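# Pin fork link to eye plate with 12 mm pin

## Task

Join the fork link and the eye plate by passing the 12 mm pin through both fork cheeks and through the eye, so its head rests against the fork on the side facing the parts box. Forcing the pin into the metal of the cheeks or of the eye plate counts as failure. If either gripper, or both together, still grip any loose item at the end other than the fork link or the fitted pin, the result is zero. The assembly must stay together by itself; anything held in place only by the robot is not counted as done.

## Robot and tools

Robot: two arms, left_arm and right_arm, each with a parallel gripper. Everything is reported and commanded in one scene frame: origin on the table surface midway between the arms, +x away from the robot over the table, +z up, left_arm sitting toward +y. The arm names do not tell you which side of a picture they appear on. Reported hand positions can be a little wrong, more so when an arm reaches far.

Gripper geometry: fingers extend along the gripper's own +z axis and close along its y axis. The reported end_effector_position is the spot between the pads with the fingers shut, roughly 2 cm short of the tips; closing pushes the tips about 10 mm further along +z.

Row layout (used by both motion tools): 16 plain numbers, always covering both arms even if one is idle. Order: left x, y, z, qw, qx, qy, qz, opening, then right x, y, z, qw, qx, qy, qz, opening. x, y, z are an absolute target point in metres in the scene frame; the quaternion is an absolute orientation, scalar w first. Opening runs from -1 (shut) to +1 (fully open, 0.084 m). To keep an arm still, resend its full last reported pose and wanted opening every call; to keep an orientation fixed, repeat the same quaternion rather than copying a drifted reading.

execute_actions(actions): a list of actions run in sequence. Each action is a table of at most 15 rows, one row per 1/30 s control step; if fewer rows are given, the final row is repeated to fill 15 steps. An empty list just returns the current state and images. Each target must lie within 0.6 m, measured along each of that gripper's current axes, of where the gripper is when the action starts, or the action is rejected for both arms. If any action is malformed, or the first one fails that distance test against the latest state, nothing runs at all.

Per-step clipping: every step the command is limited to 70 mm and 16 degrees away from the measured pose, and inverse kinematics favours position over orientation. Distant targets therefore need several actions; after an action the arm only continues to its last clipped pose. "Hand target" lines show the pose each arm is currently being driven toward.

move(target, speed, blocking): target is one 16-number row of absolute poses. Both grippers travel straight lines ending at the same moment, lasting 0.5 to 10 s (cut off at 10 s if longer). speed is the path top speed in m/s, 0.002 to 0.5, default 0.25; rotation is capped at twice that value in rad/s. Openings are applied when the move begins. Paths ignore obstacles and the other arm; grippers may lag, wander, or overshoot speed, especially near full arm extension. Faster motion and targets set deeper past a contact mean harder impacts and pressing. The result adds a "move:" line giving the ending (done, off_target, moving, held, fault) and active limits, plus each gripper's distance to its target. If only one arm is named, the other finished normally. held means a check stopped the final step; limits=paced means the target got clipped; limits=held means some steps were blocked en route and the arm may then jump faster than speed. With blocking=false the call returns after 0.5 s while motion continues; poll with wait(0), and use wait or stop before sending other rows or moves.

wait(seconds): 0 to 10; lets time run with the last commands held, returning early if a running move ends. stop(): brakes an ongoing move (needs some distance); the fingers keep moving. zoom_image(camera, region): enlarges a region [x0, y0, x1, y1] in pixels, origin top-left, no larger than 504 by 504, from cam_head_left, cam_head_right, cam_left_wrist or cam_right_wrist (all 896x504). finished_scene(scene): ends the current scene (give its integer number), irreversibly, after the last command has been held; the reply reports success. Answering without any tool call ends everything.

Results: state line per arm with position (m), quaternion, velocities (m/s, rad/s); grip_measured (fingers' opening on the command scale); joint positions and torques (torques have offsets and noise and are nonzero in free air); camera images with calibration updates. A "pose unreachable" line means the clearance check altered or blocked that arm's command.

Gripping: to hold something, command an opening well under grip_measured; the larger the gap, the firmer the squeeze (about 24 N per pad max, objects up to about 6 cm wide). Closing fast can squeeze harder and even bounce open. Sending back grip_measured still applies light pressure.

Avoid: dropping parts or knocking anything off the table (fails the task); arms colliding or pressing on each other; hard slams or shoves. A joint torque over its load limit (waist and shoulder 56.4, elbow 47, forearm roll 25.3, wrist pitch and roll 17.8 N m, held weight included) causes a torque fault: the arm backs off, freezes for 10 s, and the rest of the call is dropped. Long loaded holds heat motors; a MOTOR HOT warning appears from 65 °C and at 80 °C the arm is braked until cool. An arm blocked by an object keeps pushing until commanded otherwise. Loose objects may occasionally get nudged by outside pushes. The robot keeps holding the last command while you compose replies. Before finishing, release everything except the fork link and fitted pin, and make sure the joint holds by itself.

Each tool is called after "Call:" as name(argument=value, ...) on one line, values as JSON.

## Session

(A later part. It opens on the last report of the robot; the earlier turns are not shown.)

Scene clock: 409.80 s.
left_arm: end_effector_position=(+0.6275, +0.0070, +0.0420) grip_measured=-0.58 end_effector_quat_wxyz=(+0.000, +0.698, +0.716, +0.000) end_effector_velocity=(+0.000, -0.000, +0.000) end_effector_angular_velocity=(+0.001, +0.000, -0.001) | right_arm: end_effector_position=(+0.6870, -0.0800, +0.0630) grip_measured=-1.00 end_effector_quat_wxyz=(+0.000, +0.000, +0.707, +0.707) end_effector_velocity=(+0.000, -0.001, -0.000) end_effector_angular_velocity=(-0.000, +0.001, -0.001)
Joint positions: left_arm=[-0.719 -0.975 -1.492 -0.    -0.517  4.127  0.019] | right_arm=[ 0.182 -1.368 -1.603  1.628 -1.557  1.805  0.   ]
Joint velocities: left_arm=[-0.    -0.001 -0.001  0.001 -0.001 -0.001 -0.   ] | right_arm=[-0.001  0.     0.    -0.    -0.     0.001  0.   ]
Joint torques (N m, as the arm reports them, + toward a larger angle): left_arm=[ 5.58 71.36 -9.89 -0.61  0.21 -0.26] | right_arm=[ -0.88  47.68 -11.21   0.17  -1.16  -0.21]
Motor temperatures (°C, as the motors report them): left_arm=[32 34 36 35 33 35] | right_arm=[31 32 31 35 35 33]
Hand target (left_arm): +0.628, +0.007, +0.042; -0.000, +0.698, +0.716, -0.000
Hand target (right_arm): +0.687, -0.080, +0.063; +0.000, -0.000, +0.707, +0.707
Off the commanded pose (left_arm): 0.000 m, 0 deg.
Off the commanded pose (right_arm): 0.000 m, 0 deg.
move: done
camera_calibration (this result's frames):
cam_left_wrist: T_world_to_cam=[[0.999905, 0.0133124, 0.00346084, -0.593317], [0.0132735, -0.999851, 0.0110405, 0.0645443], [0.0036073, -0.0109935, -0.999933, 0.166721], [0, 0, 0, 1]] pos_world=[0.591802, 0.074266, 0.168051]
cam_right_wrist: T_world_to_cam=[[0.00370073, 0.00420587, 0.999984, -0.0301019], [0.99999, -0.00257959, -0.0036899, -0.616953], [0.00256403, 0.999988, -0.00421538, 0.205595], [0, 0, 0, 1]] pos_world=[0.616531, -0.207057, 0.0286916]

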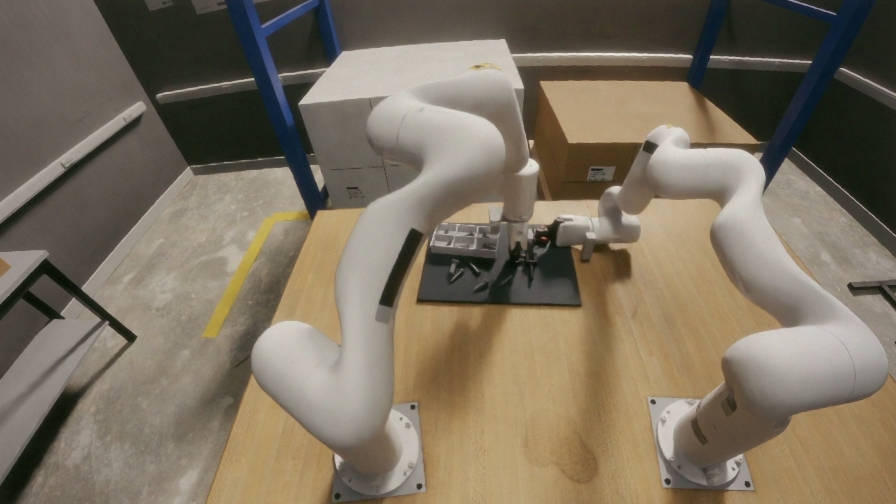

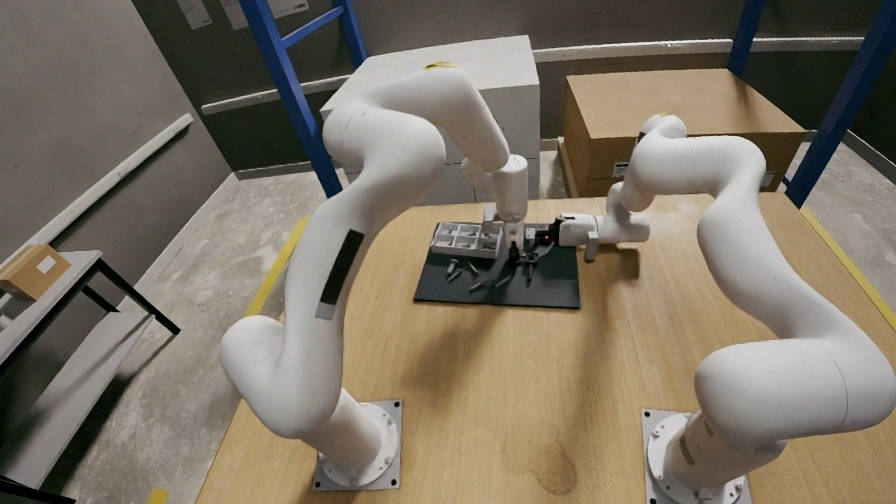

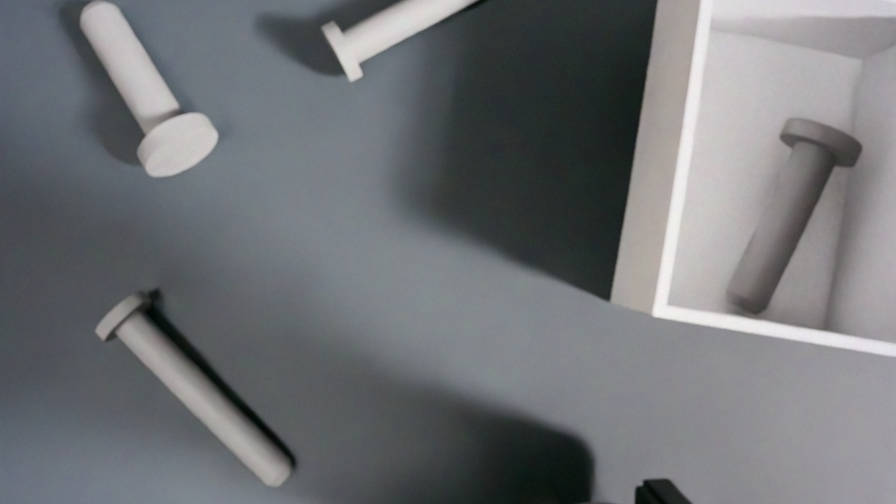

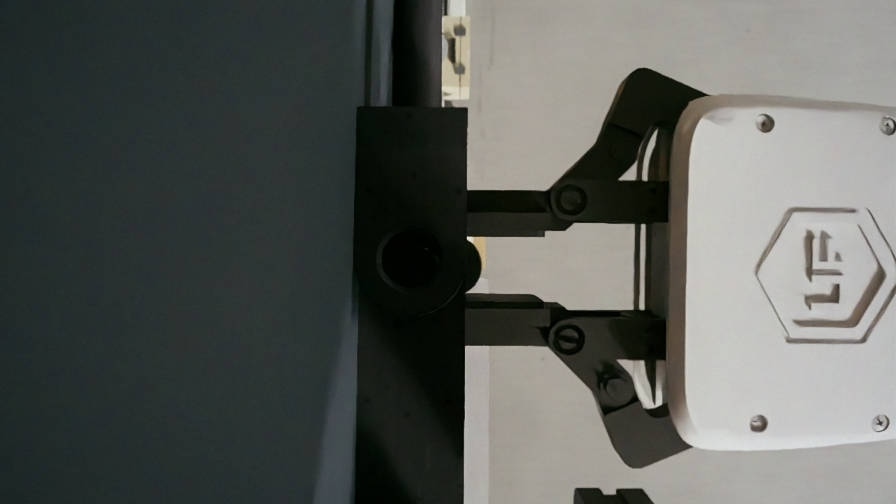

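Entered with no load. Continue.

Call:
move(target=[0.6270,0.000,0.042,0,0.698,0.716,0,-1,0.687,-0.08,0.063,0,0,0.707,0.707,-1], speed=0.003)

Scene clock: 413.07 s.
left_arm: end_effector_position=(+0.6270, +0.0002, +0.0420) grip_measured=-0.58 end_effector_quat_wxyz=(-0.000, +0.698, +0.716, -0.000) end_effector_velocity=(-0.000, +0.000, +0.000) end_effector_angular_velocity=(+0.001, +0.001, +0.001) | right_arm: end_effector_position=(+0.6870, -0.0800, +0.0630) grip_measured=-1.00 end_effector_quat_wxyz=(-0.000, +0.000, +0.707, +0.707) end_effector_velocity=(-0.000, -0.000, -0.001) end_effector_angular_velocity=(-0.000, +0.000, +0.000)
Joint positions: left_arm=[-0.728 -0.982 -1.505  0.    -0.523  4.118  0.019] | right_arm=[ 0.182 -1.368 -1.603  1.628 -1.557  1.805  0.   ]
Joint velocities: left_arm=[ 0.    -0.    -0.001 -0.    -0.002 -0.001  0.   ] | right_arm=[-0.    -0.001  0.    -0.001  0.    -0.001  0.   ]
Joint torques (N m, as the arm reports them, + toward a larger angle): left_arm=[-10.17  76.89 -15.01  -3.62   2.62  -0.29] | right_arm=[ -0.97  47.58 -10.52  -1.77  -0.67  -0.24]
Motor temperatures (°C, as the motors report them): left_arm=[32 34 36 35 33 35] | right_arm=[31 32 31 35 35 33]
Hand target (left_arm): +0.627, -0.000, +0.042; -0.000, +0.698, +0.716, -0.000
Hand target (right_arm): +0.687, -0.080, +0.063; -0.000, -0.000, +0.707, +0.707
Off the commanded pose (left_arm): 0.000 m, 0 deg.
Off the commanded pose (right_arm): 0.000 m, 0 deg.
move: done
camera_calibration (this result's frames):
cam_left_wrist: T_world_to_cam=[[0.999905, 0.0133795, 0.00317135, -0.592681], [0.0133446, -0.999853, 0.010793, 0.057689], [0.00331529, -0.0107497, -0.999937, 0.166787], [0, 0, 0, 1]] pos_world=[0.591302, 0.0674032, 0.168033]
cam_right_wrist: T_world_to_cam=[[0.00370096, 0.00420582, 0.999984, -0.0301021], [0.99999, -0.00257955, -0.00369014, -0.616953], [0.00256399, 0.999988, -0.00421532, 0.205595], [0, 0, 0, 1]] pos_world=[0.616531, -0.207057, 0.0286917]

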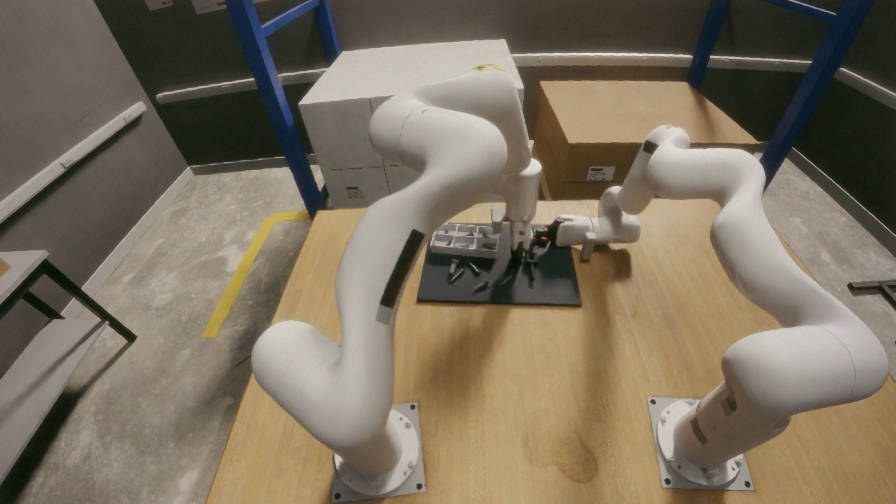

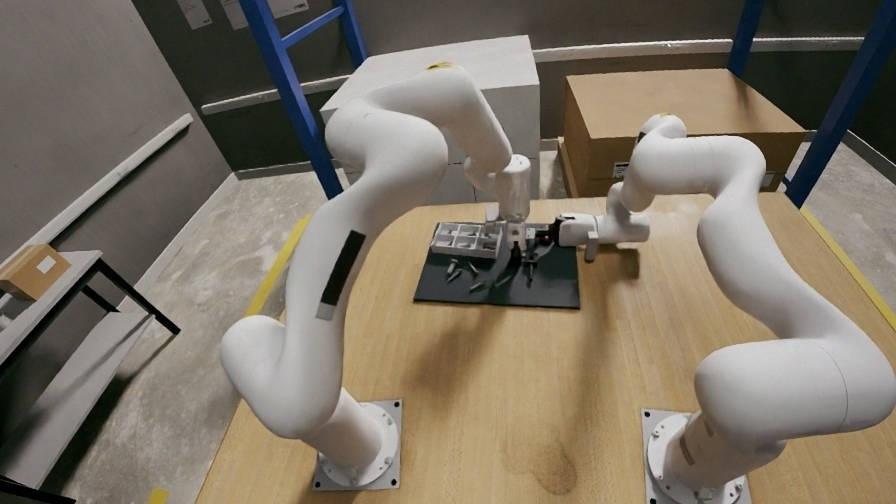

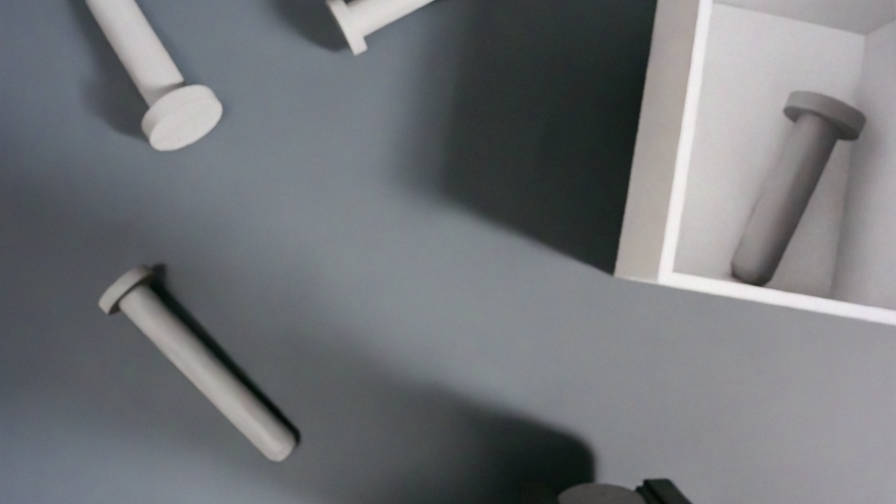

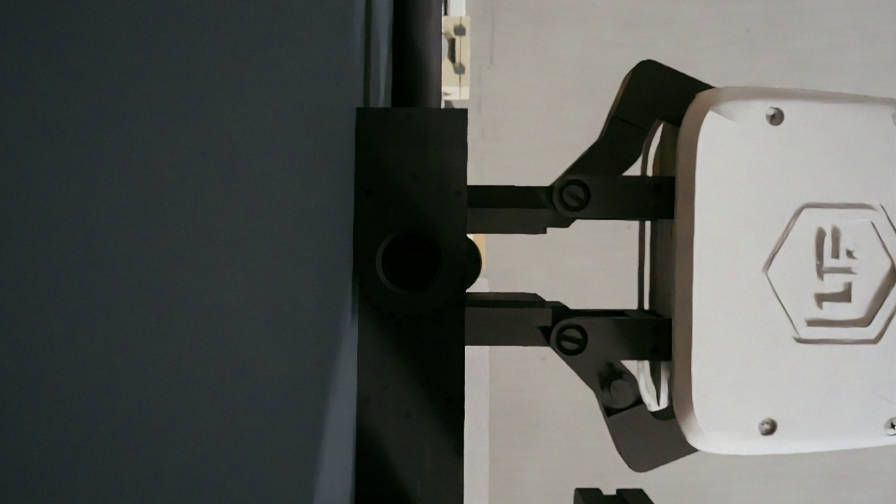

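Call:
move(target=[0.6272,0.003,0.0395,0,0.698,0.716,0,-1,0.687,-0.08,0.063,0,0,0.707,0.707,-1], speed=0.003)

Call:
move(target=[0.6272,0.003,0.0395,0,0.698,0.716,0,-0.2,0.687,-0.08,0.063,0,0,0.707,0.707,-1])

Call:
move(target=[0.6272,0.003,0.075,0,0.698,0.716,0,-0.2,0.687,-0.08,0.063,0,0,0.707,0.707,-1], speed=0.05)

Call:
move(target=[0.6272,0.05,0.09,0,0.698,0.716,0,-0.2,0.687,-0.08,0.063,0,0,0.707,0.707,-1], speed=0.05)

Scene clock: 416.97 s.
left_arm: end_effector_position=(+0.6273, +0.0029, +0.0396) grip_measured=-0.58 end_effector_quat_wxyz=(+0.000, +0.698, +0.716, +0.000) end_effector_velocity=(+0.000, +0.000, +0.000) end_effector_angular_velocity=(-0.000, -0.000, +0.000) | right_arm: end_effector_position=(+0.6870, -0.0800, +0.0630) grip_measured=-1.00 end_effector_quat_wxyz=(+0.000, +0.000, +0.707, +0.707) end_effector_velocity=(+0.000, -0.001, +0.000) end_effector_angular_velocity=(-0.000, -0.000, -0.001)
Joint positions: left_arm=[-0.724 -0.984 -1.501  0.    -0.517  4.122  0.019] | right_arm=[ 0.182 -1.368 -1.603  1.628 -1.557  1.805  0.   ]
Joint velocities: left_arm=[ 0.001  0.001  0.001 -0.001  0.     0.001 -0.   ] | right_arm=[-0.001  0.    -0.    -0.    -0.    -0.     0.   ]
Joint torques (N m, as the arm reports them, + toward a larger angle): left_arm=[ 5.83 71.55 -9.42 -0.62  0.3  -0.27] | right_arm=[ -1.89  44.93 -10.76  -1.81  -0.99  -0.43]
Motor temperatures (°C, as the motors report them): left_arm=[32 34 37 35 33 35] | right_arm=[31 32 31 35 35 33]
Hand target (left_arm): +0.627, +0.003, +0.039; +0.000, +0.698, +0.716, +0.000
Hand target (right_arm): +0.687, -0.080, +0.063; +0.000, -0.000, +0.707, +0.707
Off the commanded pose (left_arm): 0.000 m, 0 deg.
Off the commanded pose (right_arm): 0.000 m, 0 deg.
move: done
camera_calibration (this result's frames):
cam_left_wrist: T_world_to_cam=[[0.999904, 0.0134004, 0.00355906, -0.592985], [0.0133604, -0.99985, 0.0110502, 0.0604675], [0.0037066, -0.0110016, -0.999933, 0.164157], [0, 0, 0, 1]] pos_world=[0.591512, 0.0702106, 0.165588]
cam_right_wrist: T_world_to_cam=[[0.00370077, 0.004206, 0.999984, -0.0301019], [0.99999, -0.00257944, -0.00368994, -0.616953], [0.00256388, 0.999988, -0.00421551, 0.205595], [0, 0, 0, 1]] pos_world=[0.616531, -0.207057, 0.0286916]

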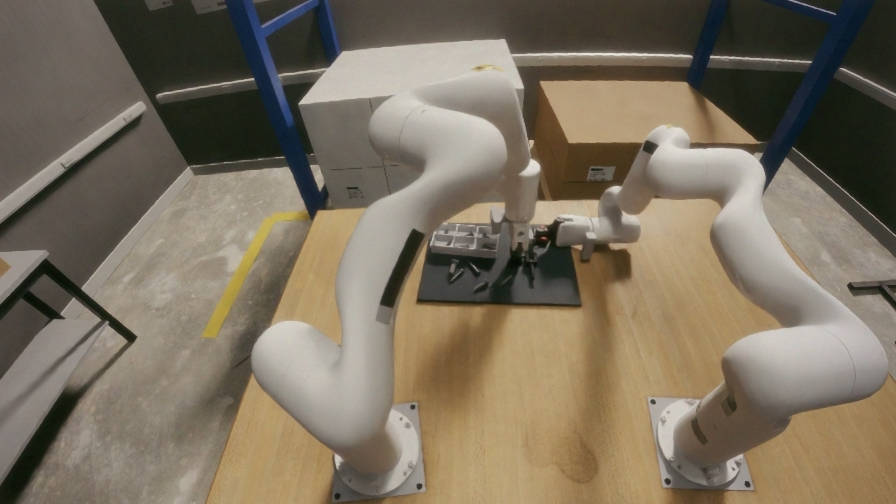

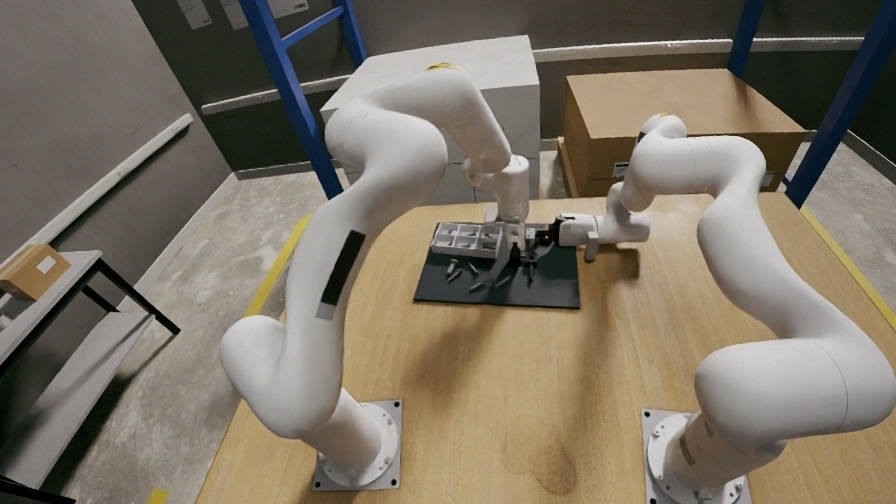

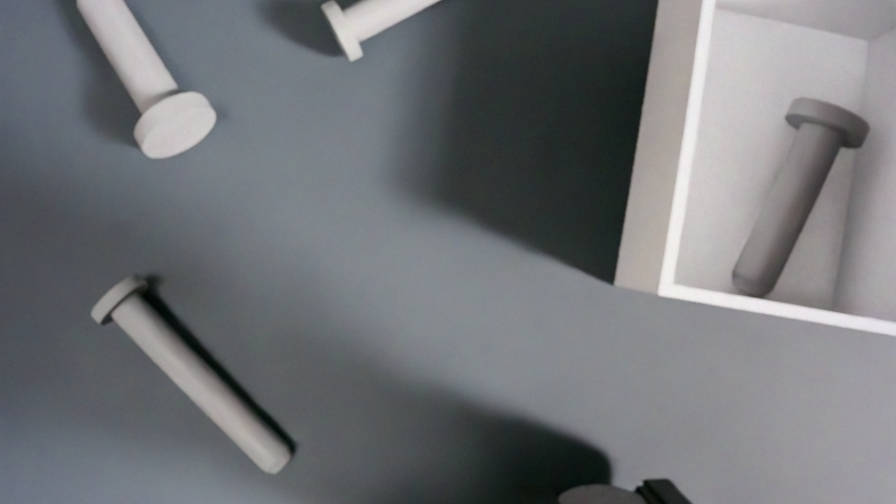

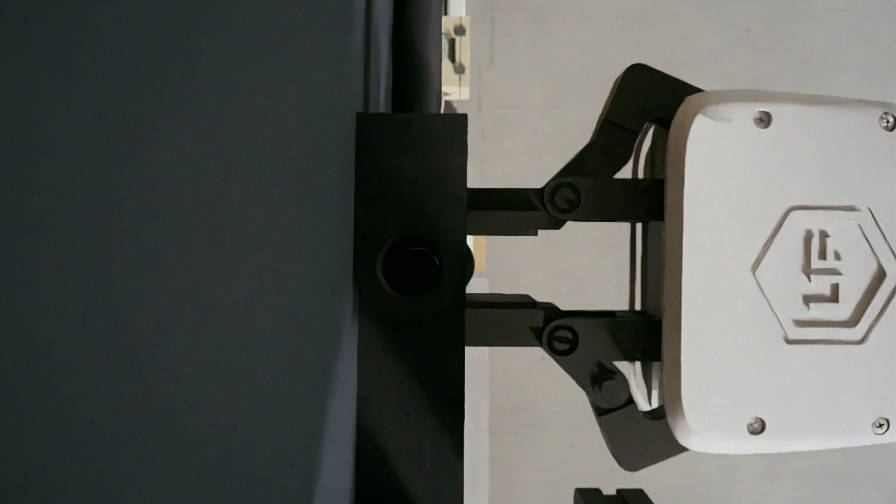

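Scene clock: 417.67 s.
left_arm: end_effector_position=(+0.6272, +0.0030, +0.0395) grip_measured=-0.22 end_effector_quat_wxyz=(-0.000, +0.698, +0.716, +0.000) end_effector_velocity=(+0.000, +0.000, +0.000) end_effector_angular_velocity=(-0.001, -0.001, +0.001) | right_arm: end_effector_position=(+0.6870, -0.0800, +0.0630) grip_measured=-1.00 end_effector_quat_wxyz=(-0.000, +0.000, +0.707, +0.707) end_effector_velocity=(-0.000, +0.001, -0.000) end_effector_angular_velocity=(-0.000, -0.001, +0.002)
Joint positions: left_arm=[-0.724 -0.984 -1.501  0.    -0.517  4.122  0.035] | right_arm=[ 0.182 -1.368 -1.603  1.628 -1.557  1.805  0.   ]
Joint velocities: left_arm=[ 0.001  0.     0.    -0.001  0.001  0.     0.   ] | right_arm=[ 0.001 -0.001 -0.001 -0.001  0.    -0.     0.   ]
Joint torques (N m, as the arm reports them, + toward a larger angle): left_arm=[ 5.57 71.7  -9.61 -0.32  0.35 -0.21] | right_arm=[-1.74 47.63 -9.43 -0.03 -0.54  0.17]
Motor temperatures (°C, as the motors report them): left_arm=[32 34 37 35 33 35] | right_arm=[31 32 31 35 35 33]
Hand target (left_arm): +0.627, +0.003, +0.039; -0.000, +0.698, +0.716, +0.000
Hand target (right_arm): +0.687, -0.080, +0.063; -0.000, -0.000, +0.707, +0.707
Off the commanded pose (left_arm): 0.000 m, 0 deg.
Off the commanded pose (right_arm): 0.000 m, 0 deg.
move: done
camera_calibration (this result's frames):
cam_left_wrist: T_world_to_cam=[[0.999905, 0.0133411, 0.00336184, -0.592907], [0.0133036, -0.999852, 0.0109455, 0.0605619], [0.00350737, -0.0108998, -0.999934, 0.164218], [0, 0, 0, 1]] pos_world=[0.591469, 0.0702529, 0.165537]
cam_right_wrist: T_world_to_cam=[[0.00370087, 0.00420595, 0.999984, -0.030102], [0.99999, -0.00257948, -0.00369004, -0.616953], [0.00256392, 0.999988, -0.00421546, 0.205595], [0, 0, 0, 1]] pos_world=[0.616531, -0.207057, 0.0286916]

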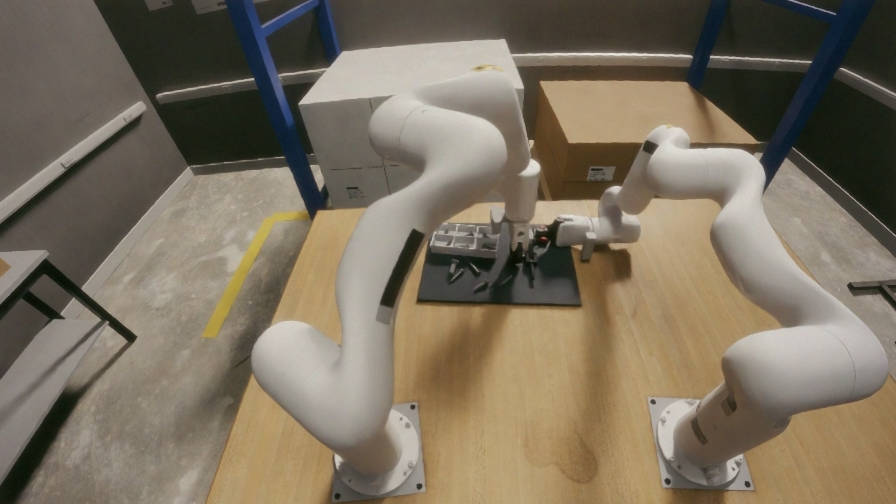

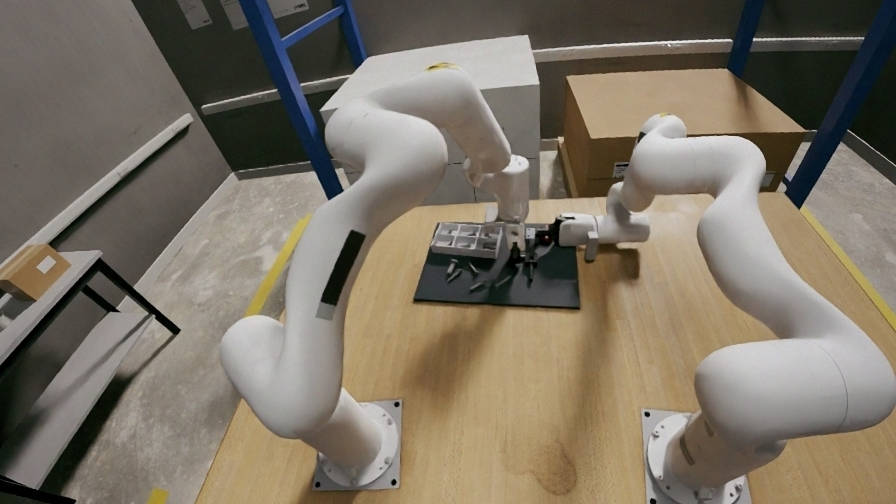

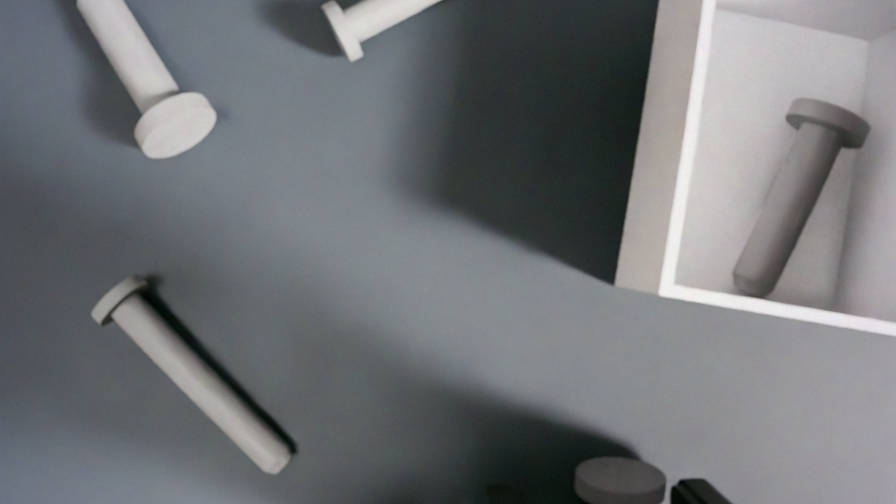

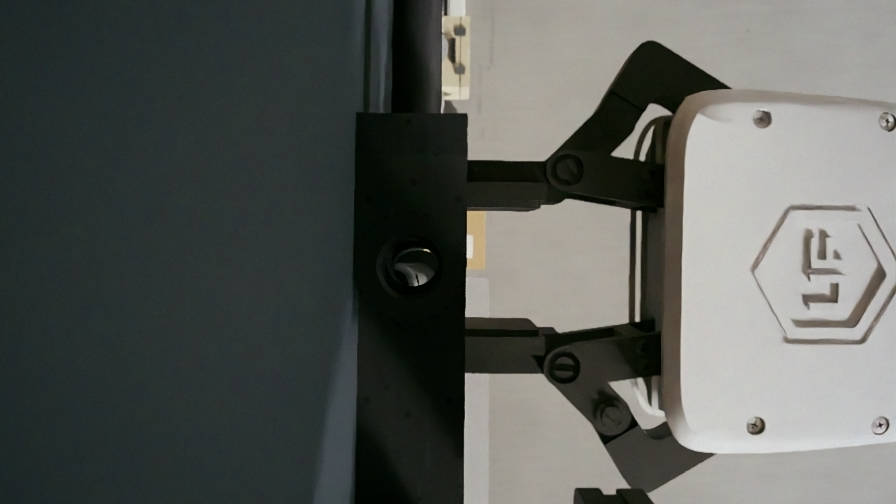

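Scene clock: 418.73 s.
left_arm: end_effector_position=(+0.6271, +0.0030, +0.0747) grip_measured=-0.22 end_effector_quat_wxyz=(-0.000, +0.698, +0.716, -0.000) end_effector_velocity=(+0.000, +0.000, +0.002) end_effector_angular_velocity=(+0.000, -0.001, -0.001) | right_arm: end_effector_position=(+0.6870, -0.0800, +0.0630) grip_measured=-1.00 end_effector_quat_wxyz=(-0.000, -0.000, +0.707, +0.707) end_effector_velocity=(-0.001, +0.000, -0.000) end_effector_angular_velocity=(-0.000, +0.001, +0.001)
Joint positions: left_arm=[-0.724 -0.924 -1.488 -0.    -0.564  4.122  0.035] | right_arm=[ 0.182 -1.368 -1.603  1.628 -1.557  1.805  0.   ]
Joint velocities: left_arm=[-0.     0.004  0.001  0.001 -0.003  0.    -0.   ] | right_arm=[ 0.001  0.     0.001 -0.001 -0.     0.     0.   ]
Joint torques (N m, as the arm reports them, + toward a larger angle): left_arm=[  6.16  71.64 -10.12  -0.58   0.37  -0.21] | right_arm=[ -4.2   44.77 -10.83  -1.26  -1.02   0.01]
Motor temperatures (°C, as the motors report them): left_arm=[32 34 37 35 33 35] | right_arm=[31 32 31 35 35 33]
Hand target (left_arm): +0.627, +0.003, +0.075; +0.000, +0.698, +0.716, -0.000
Hand target (right_arm): +0.687, -0.080, +0.063; +0.000, -0.000, +0.707, +0.707
Off the commanded pose (left_arm): 0.000 m, 0 deg.
Off the commanded pose (right_arm): 0.000 m, 0 deg.
move: done
camera_calibration (this result's frames):
cam_left_wrist: T_world_to_cam=[[0.999907, 0.0132861, 0.00315952, -0.592897], [0.0132508, -0.999852, 0.0109295, 0.0602585], [0.00330426, -0.0108866, -0.999935, 0.199542], [0, 0, 0, 1]] pos_world=[0.591383, 0.0702992, 0.200744]
cam_right_wrist: T_world_to_cam=[[0.00370075, 0.00420576, 0.999984, -0.030102], [0.99999, -0.00257921, -0.00368993, -0.616953], [0.00256365, 0.999988, -0.00421526, 0.205595], [0, 0, 0, 1]] pos_world=[0.616531, -0.207057, 0.0286917]

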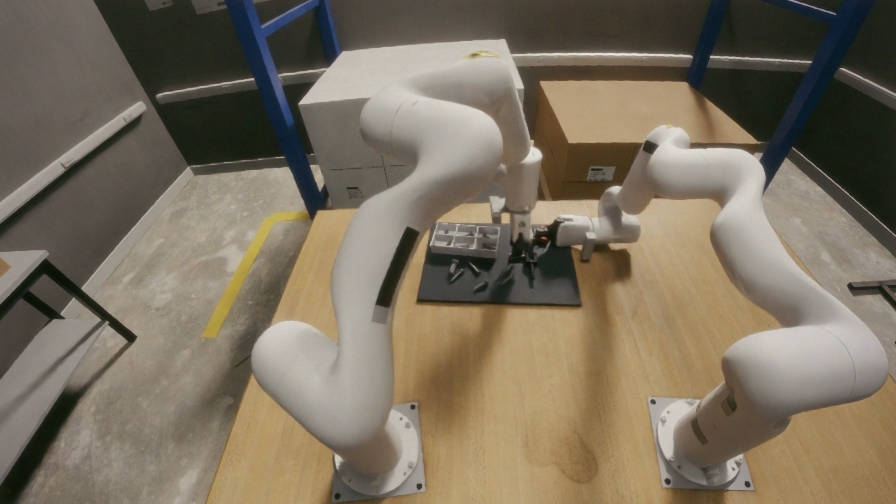

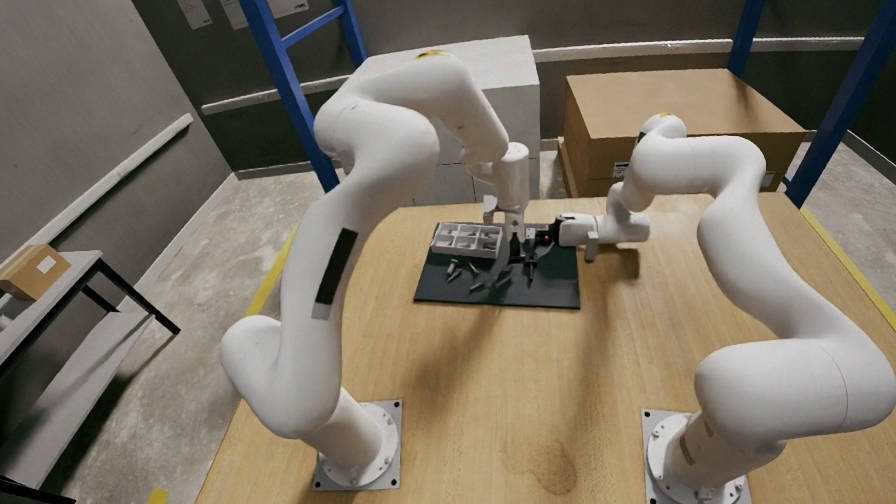

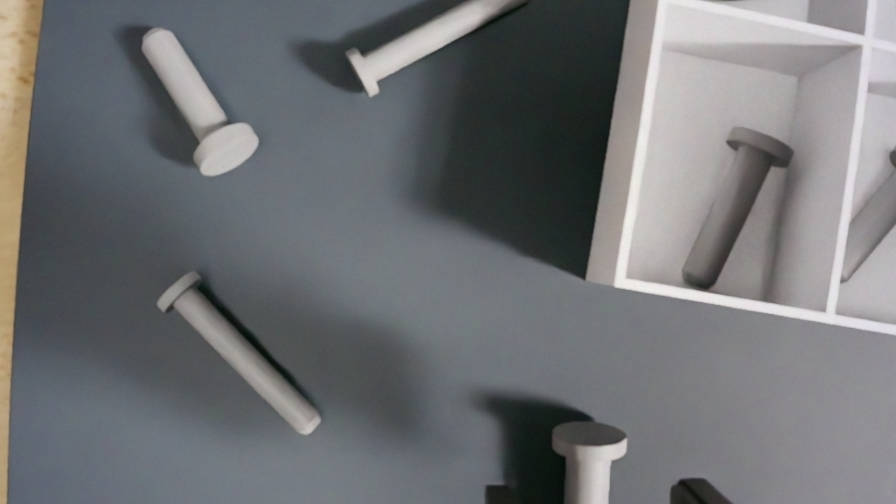

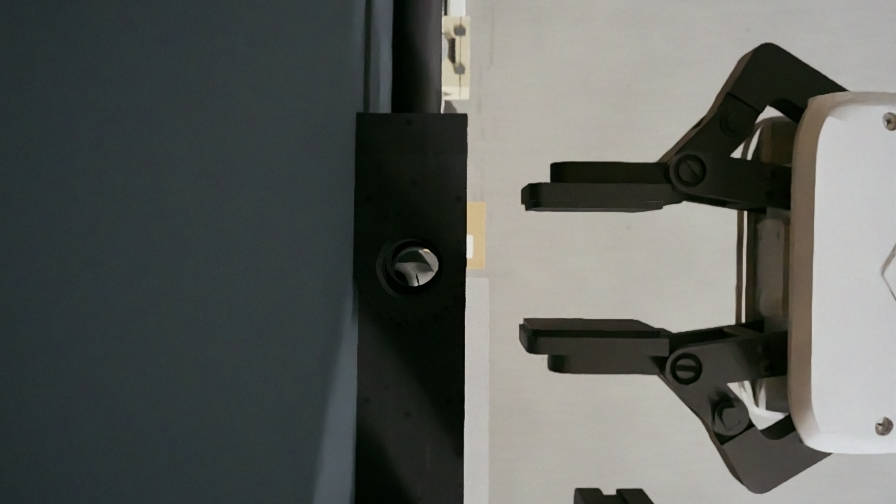

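Scene clock: 420.10 s.
left_arm: end_effector_position=(+0.6270, +0.0498, +0.0899) grip_measured=-0.22 end_effector_quat_wxyz=(-0.000, +0.698, +0.716, +0.000) end_effector_velocity=(-0.000, +0.002, +0.000) end_effector_angular_velocity=(+0.000, -0.000, -0.001) | right_arm: end_effector_position=(+0.6870, -0.0800, +0.0630) grip_measured=-1.00 end_effector_quat_wxyz=(-0.000, +0.000, +0.707, +0.707) end_effector_velocity=(-0.000, +0.000, +0.000) end_effector_angular_velocity=(-0.000, -0.000, +0.001)
Joint positions: left_arm=[-0.663 -0.85  -1.393  0.    -0.543  4.183  0.035] | right_arm=[ 0.182 -1.368 -1.603  1.628 -1.557  1.805  0.   ]
Joint velocities: left_arm=[ 0.002  0.002  0.004  0.001  0.001  0.003 -0.   ] | right_arm=[ 0.  0.  0. -0.  0. -0.  0.]
Joint torques (N m, as the arm reports them, + toward a larger angle): left_arm=[  6.12  68.04 -10.28  -0.32   0.28  -0.25] | right_arm=[-1.82 46.78 -9.88 -1.65 -0.73 -0.18]
Motor temperatures (°C, as the motors report them): left_arm=[32 34 37 35 33 35] | right_arm=[31 32 31 35 35 33]
Hand target (left_arm): +0.627, +0.050, +0.090; +0.000, +0.698, +0.716, +0.000
Hand target (right_arm): +0.687, -0.080, +0.063; -0.000, +0.000, +0.707, +0.707
Off the commanded pose (left_arm): 0.000 m, 0 deg.
Off the commanded pose (right_arm): 0.000 m, 0 deg.
move: done
camera_calibration (this result's frames):
cam_left_wrist: T_world_to_cam=[[0.999906, 0.0133086, 0.00341262, -0.593513], [0.0132707, -0.999853, 0.0108867, 0.10684], [0.003557, -0.0108404, -0.999935, 0.215048], [0, 0, 0, 1]] pos_world=[0.591274, 0.117054, 0.215897]
cam_right_wrist: T_world_to_cam=[[0.00370094, 0.00420577, 0.999984, -0.0301021], [0.99999, -0.00257928, -0.00369011, -0.616953], [0.00256372, 0.999988, -0.00421528, 0.205595], [0, 0, 0, 1]] pos_world=[0.616531, -0.207057, 0.0286917]

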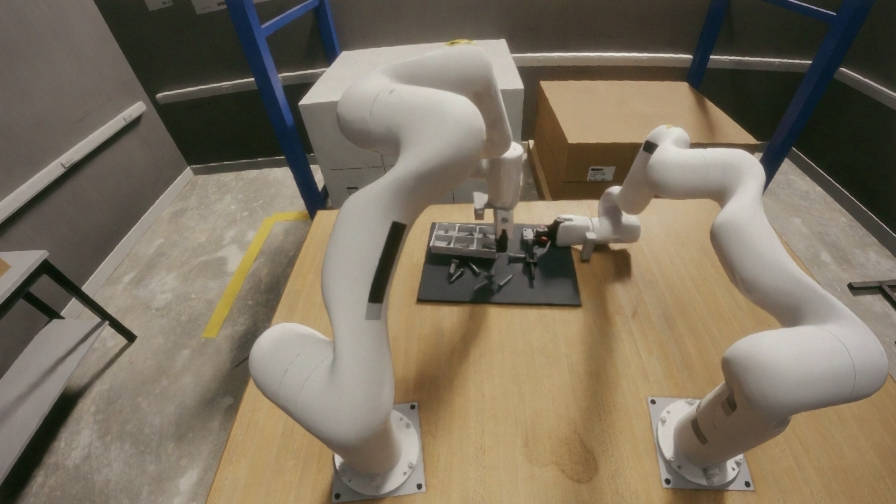

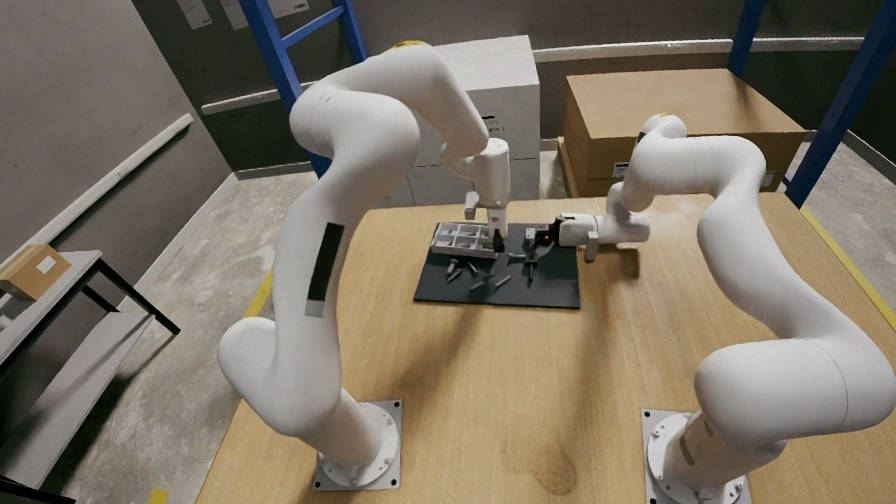

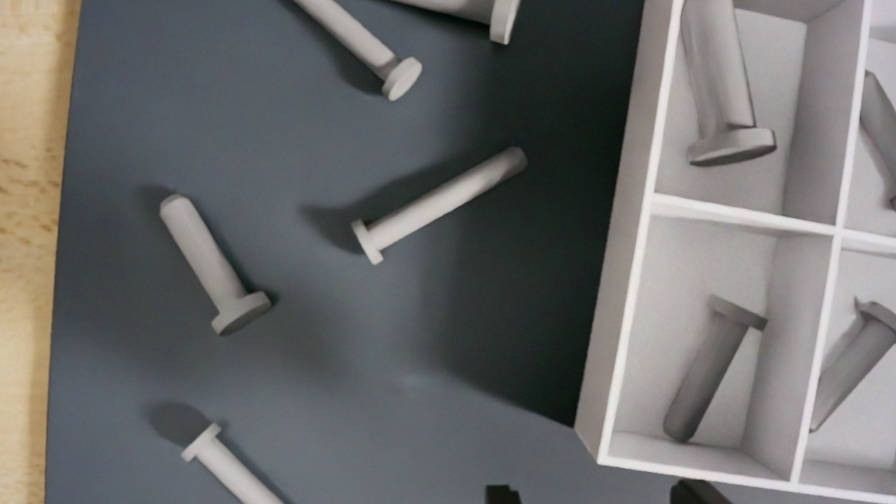

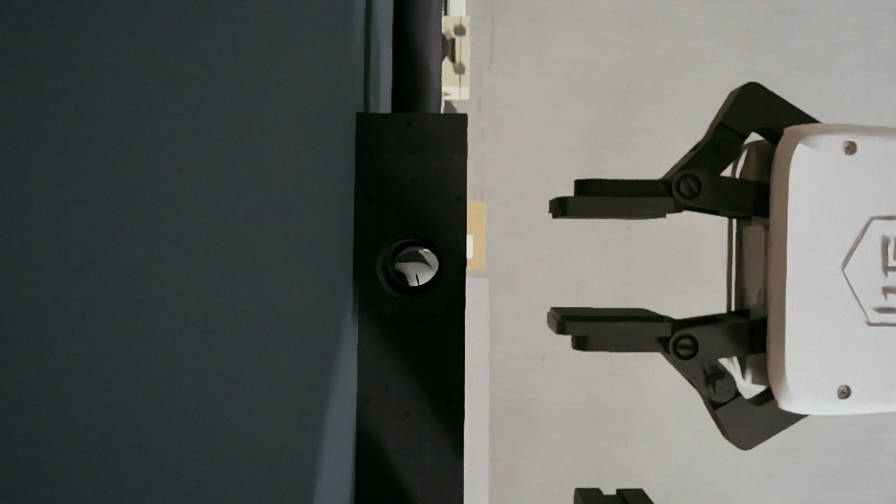

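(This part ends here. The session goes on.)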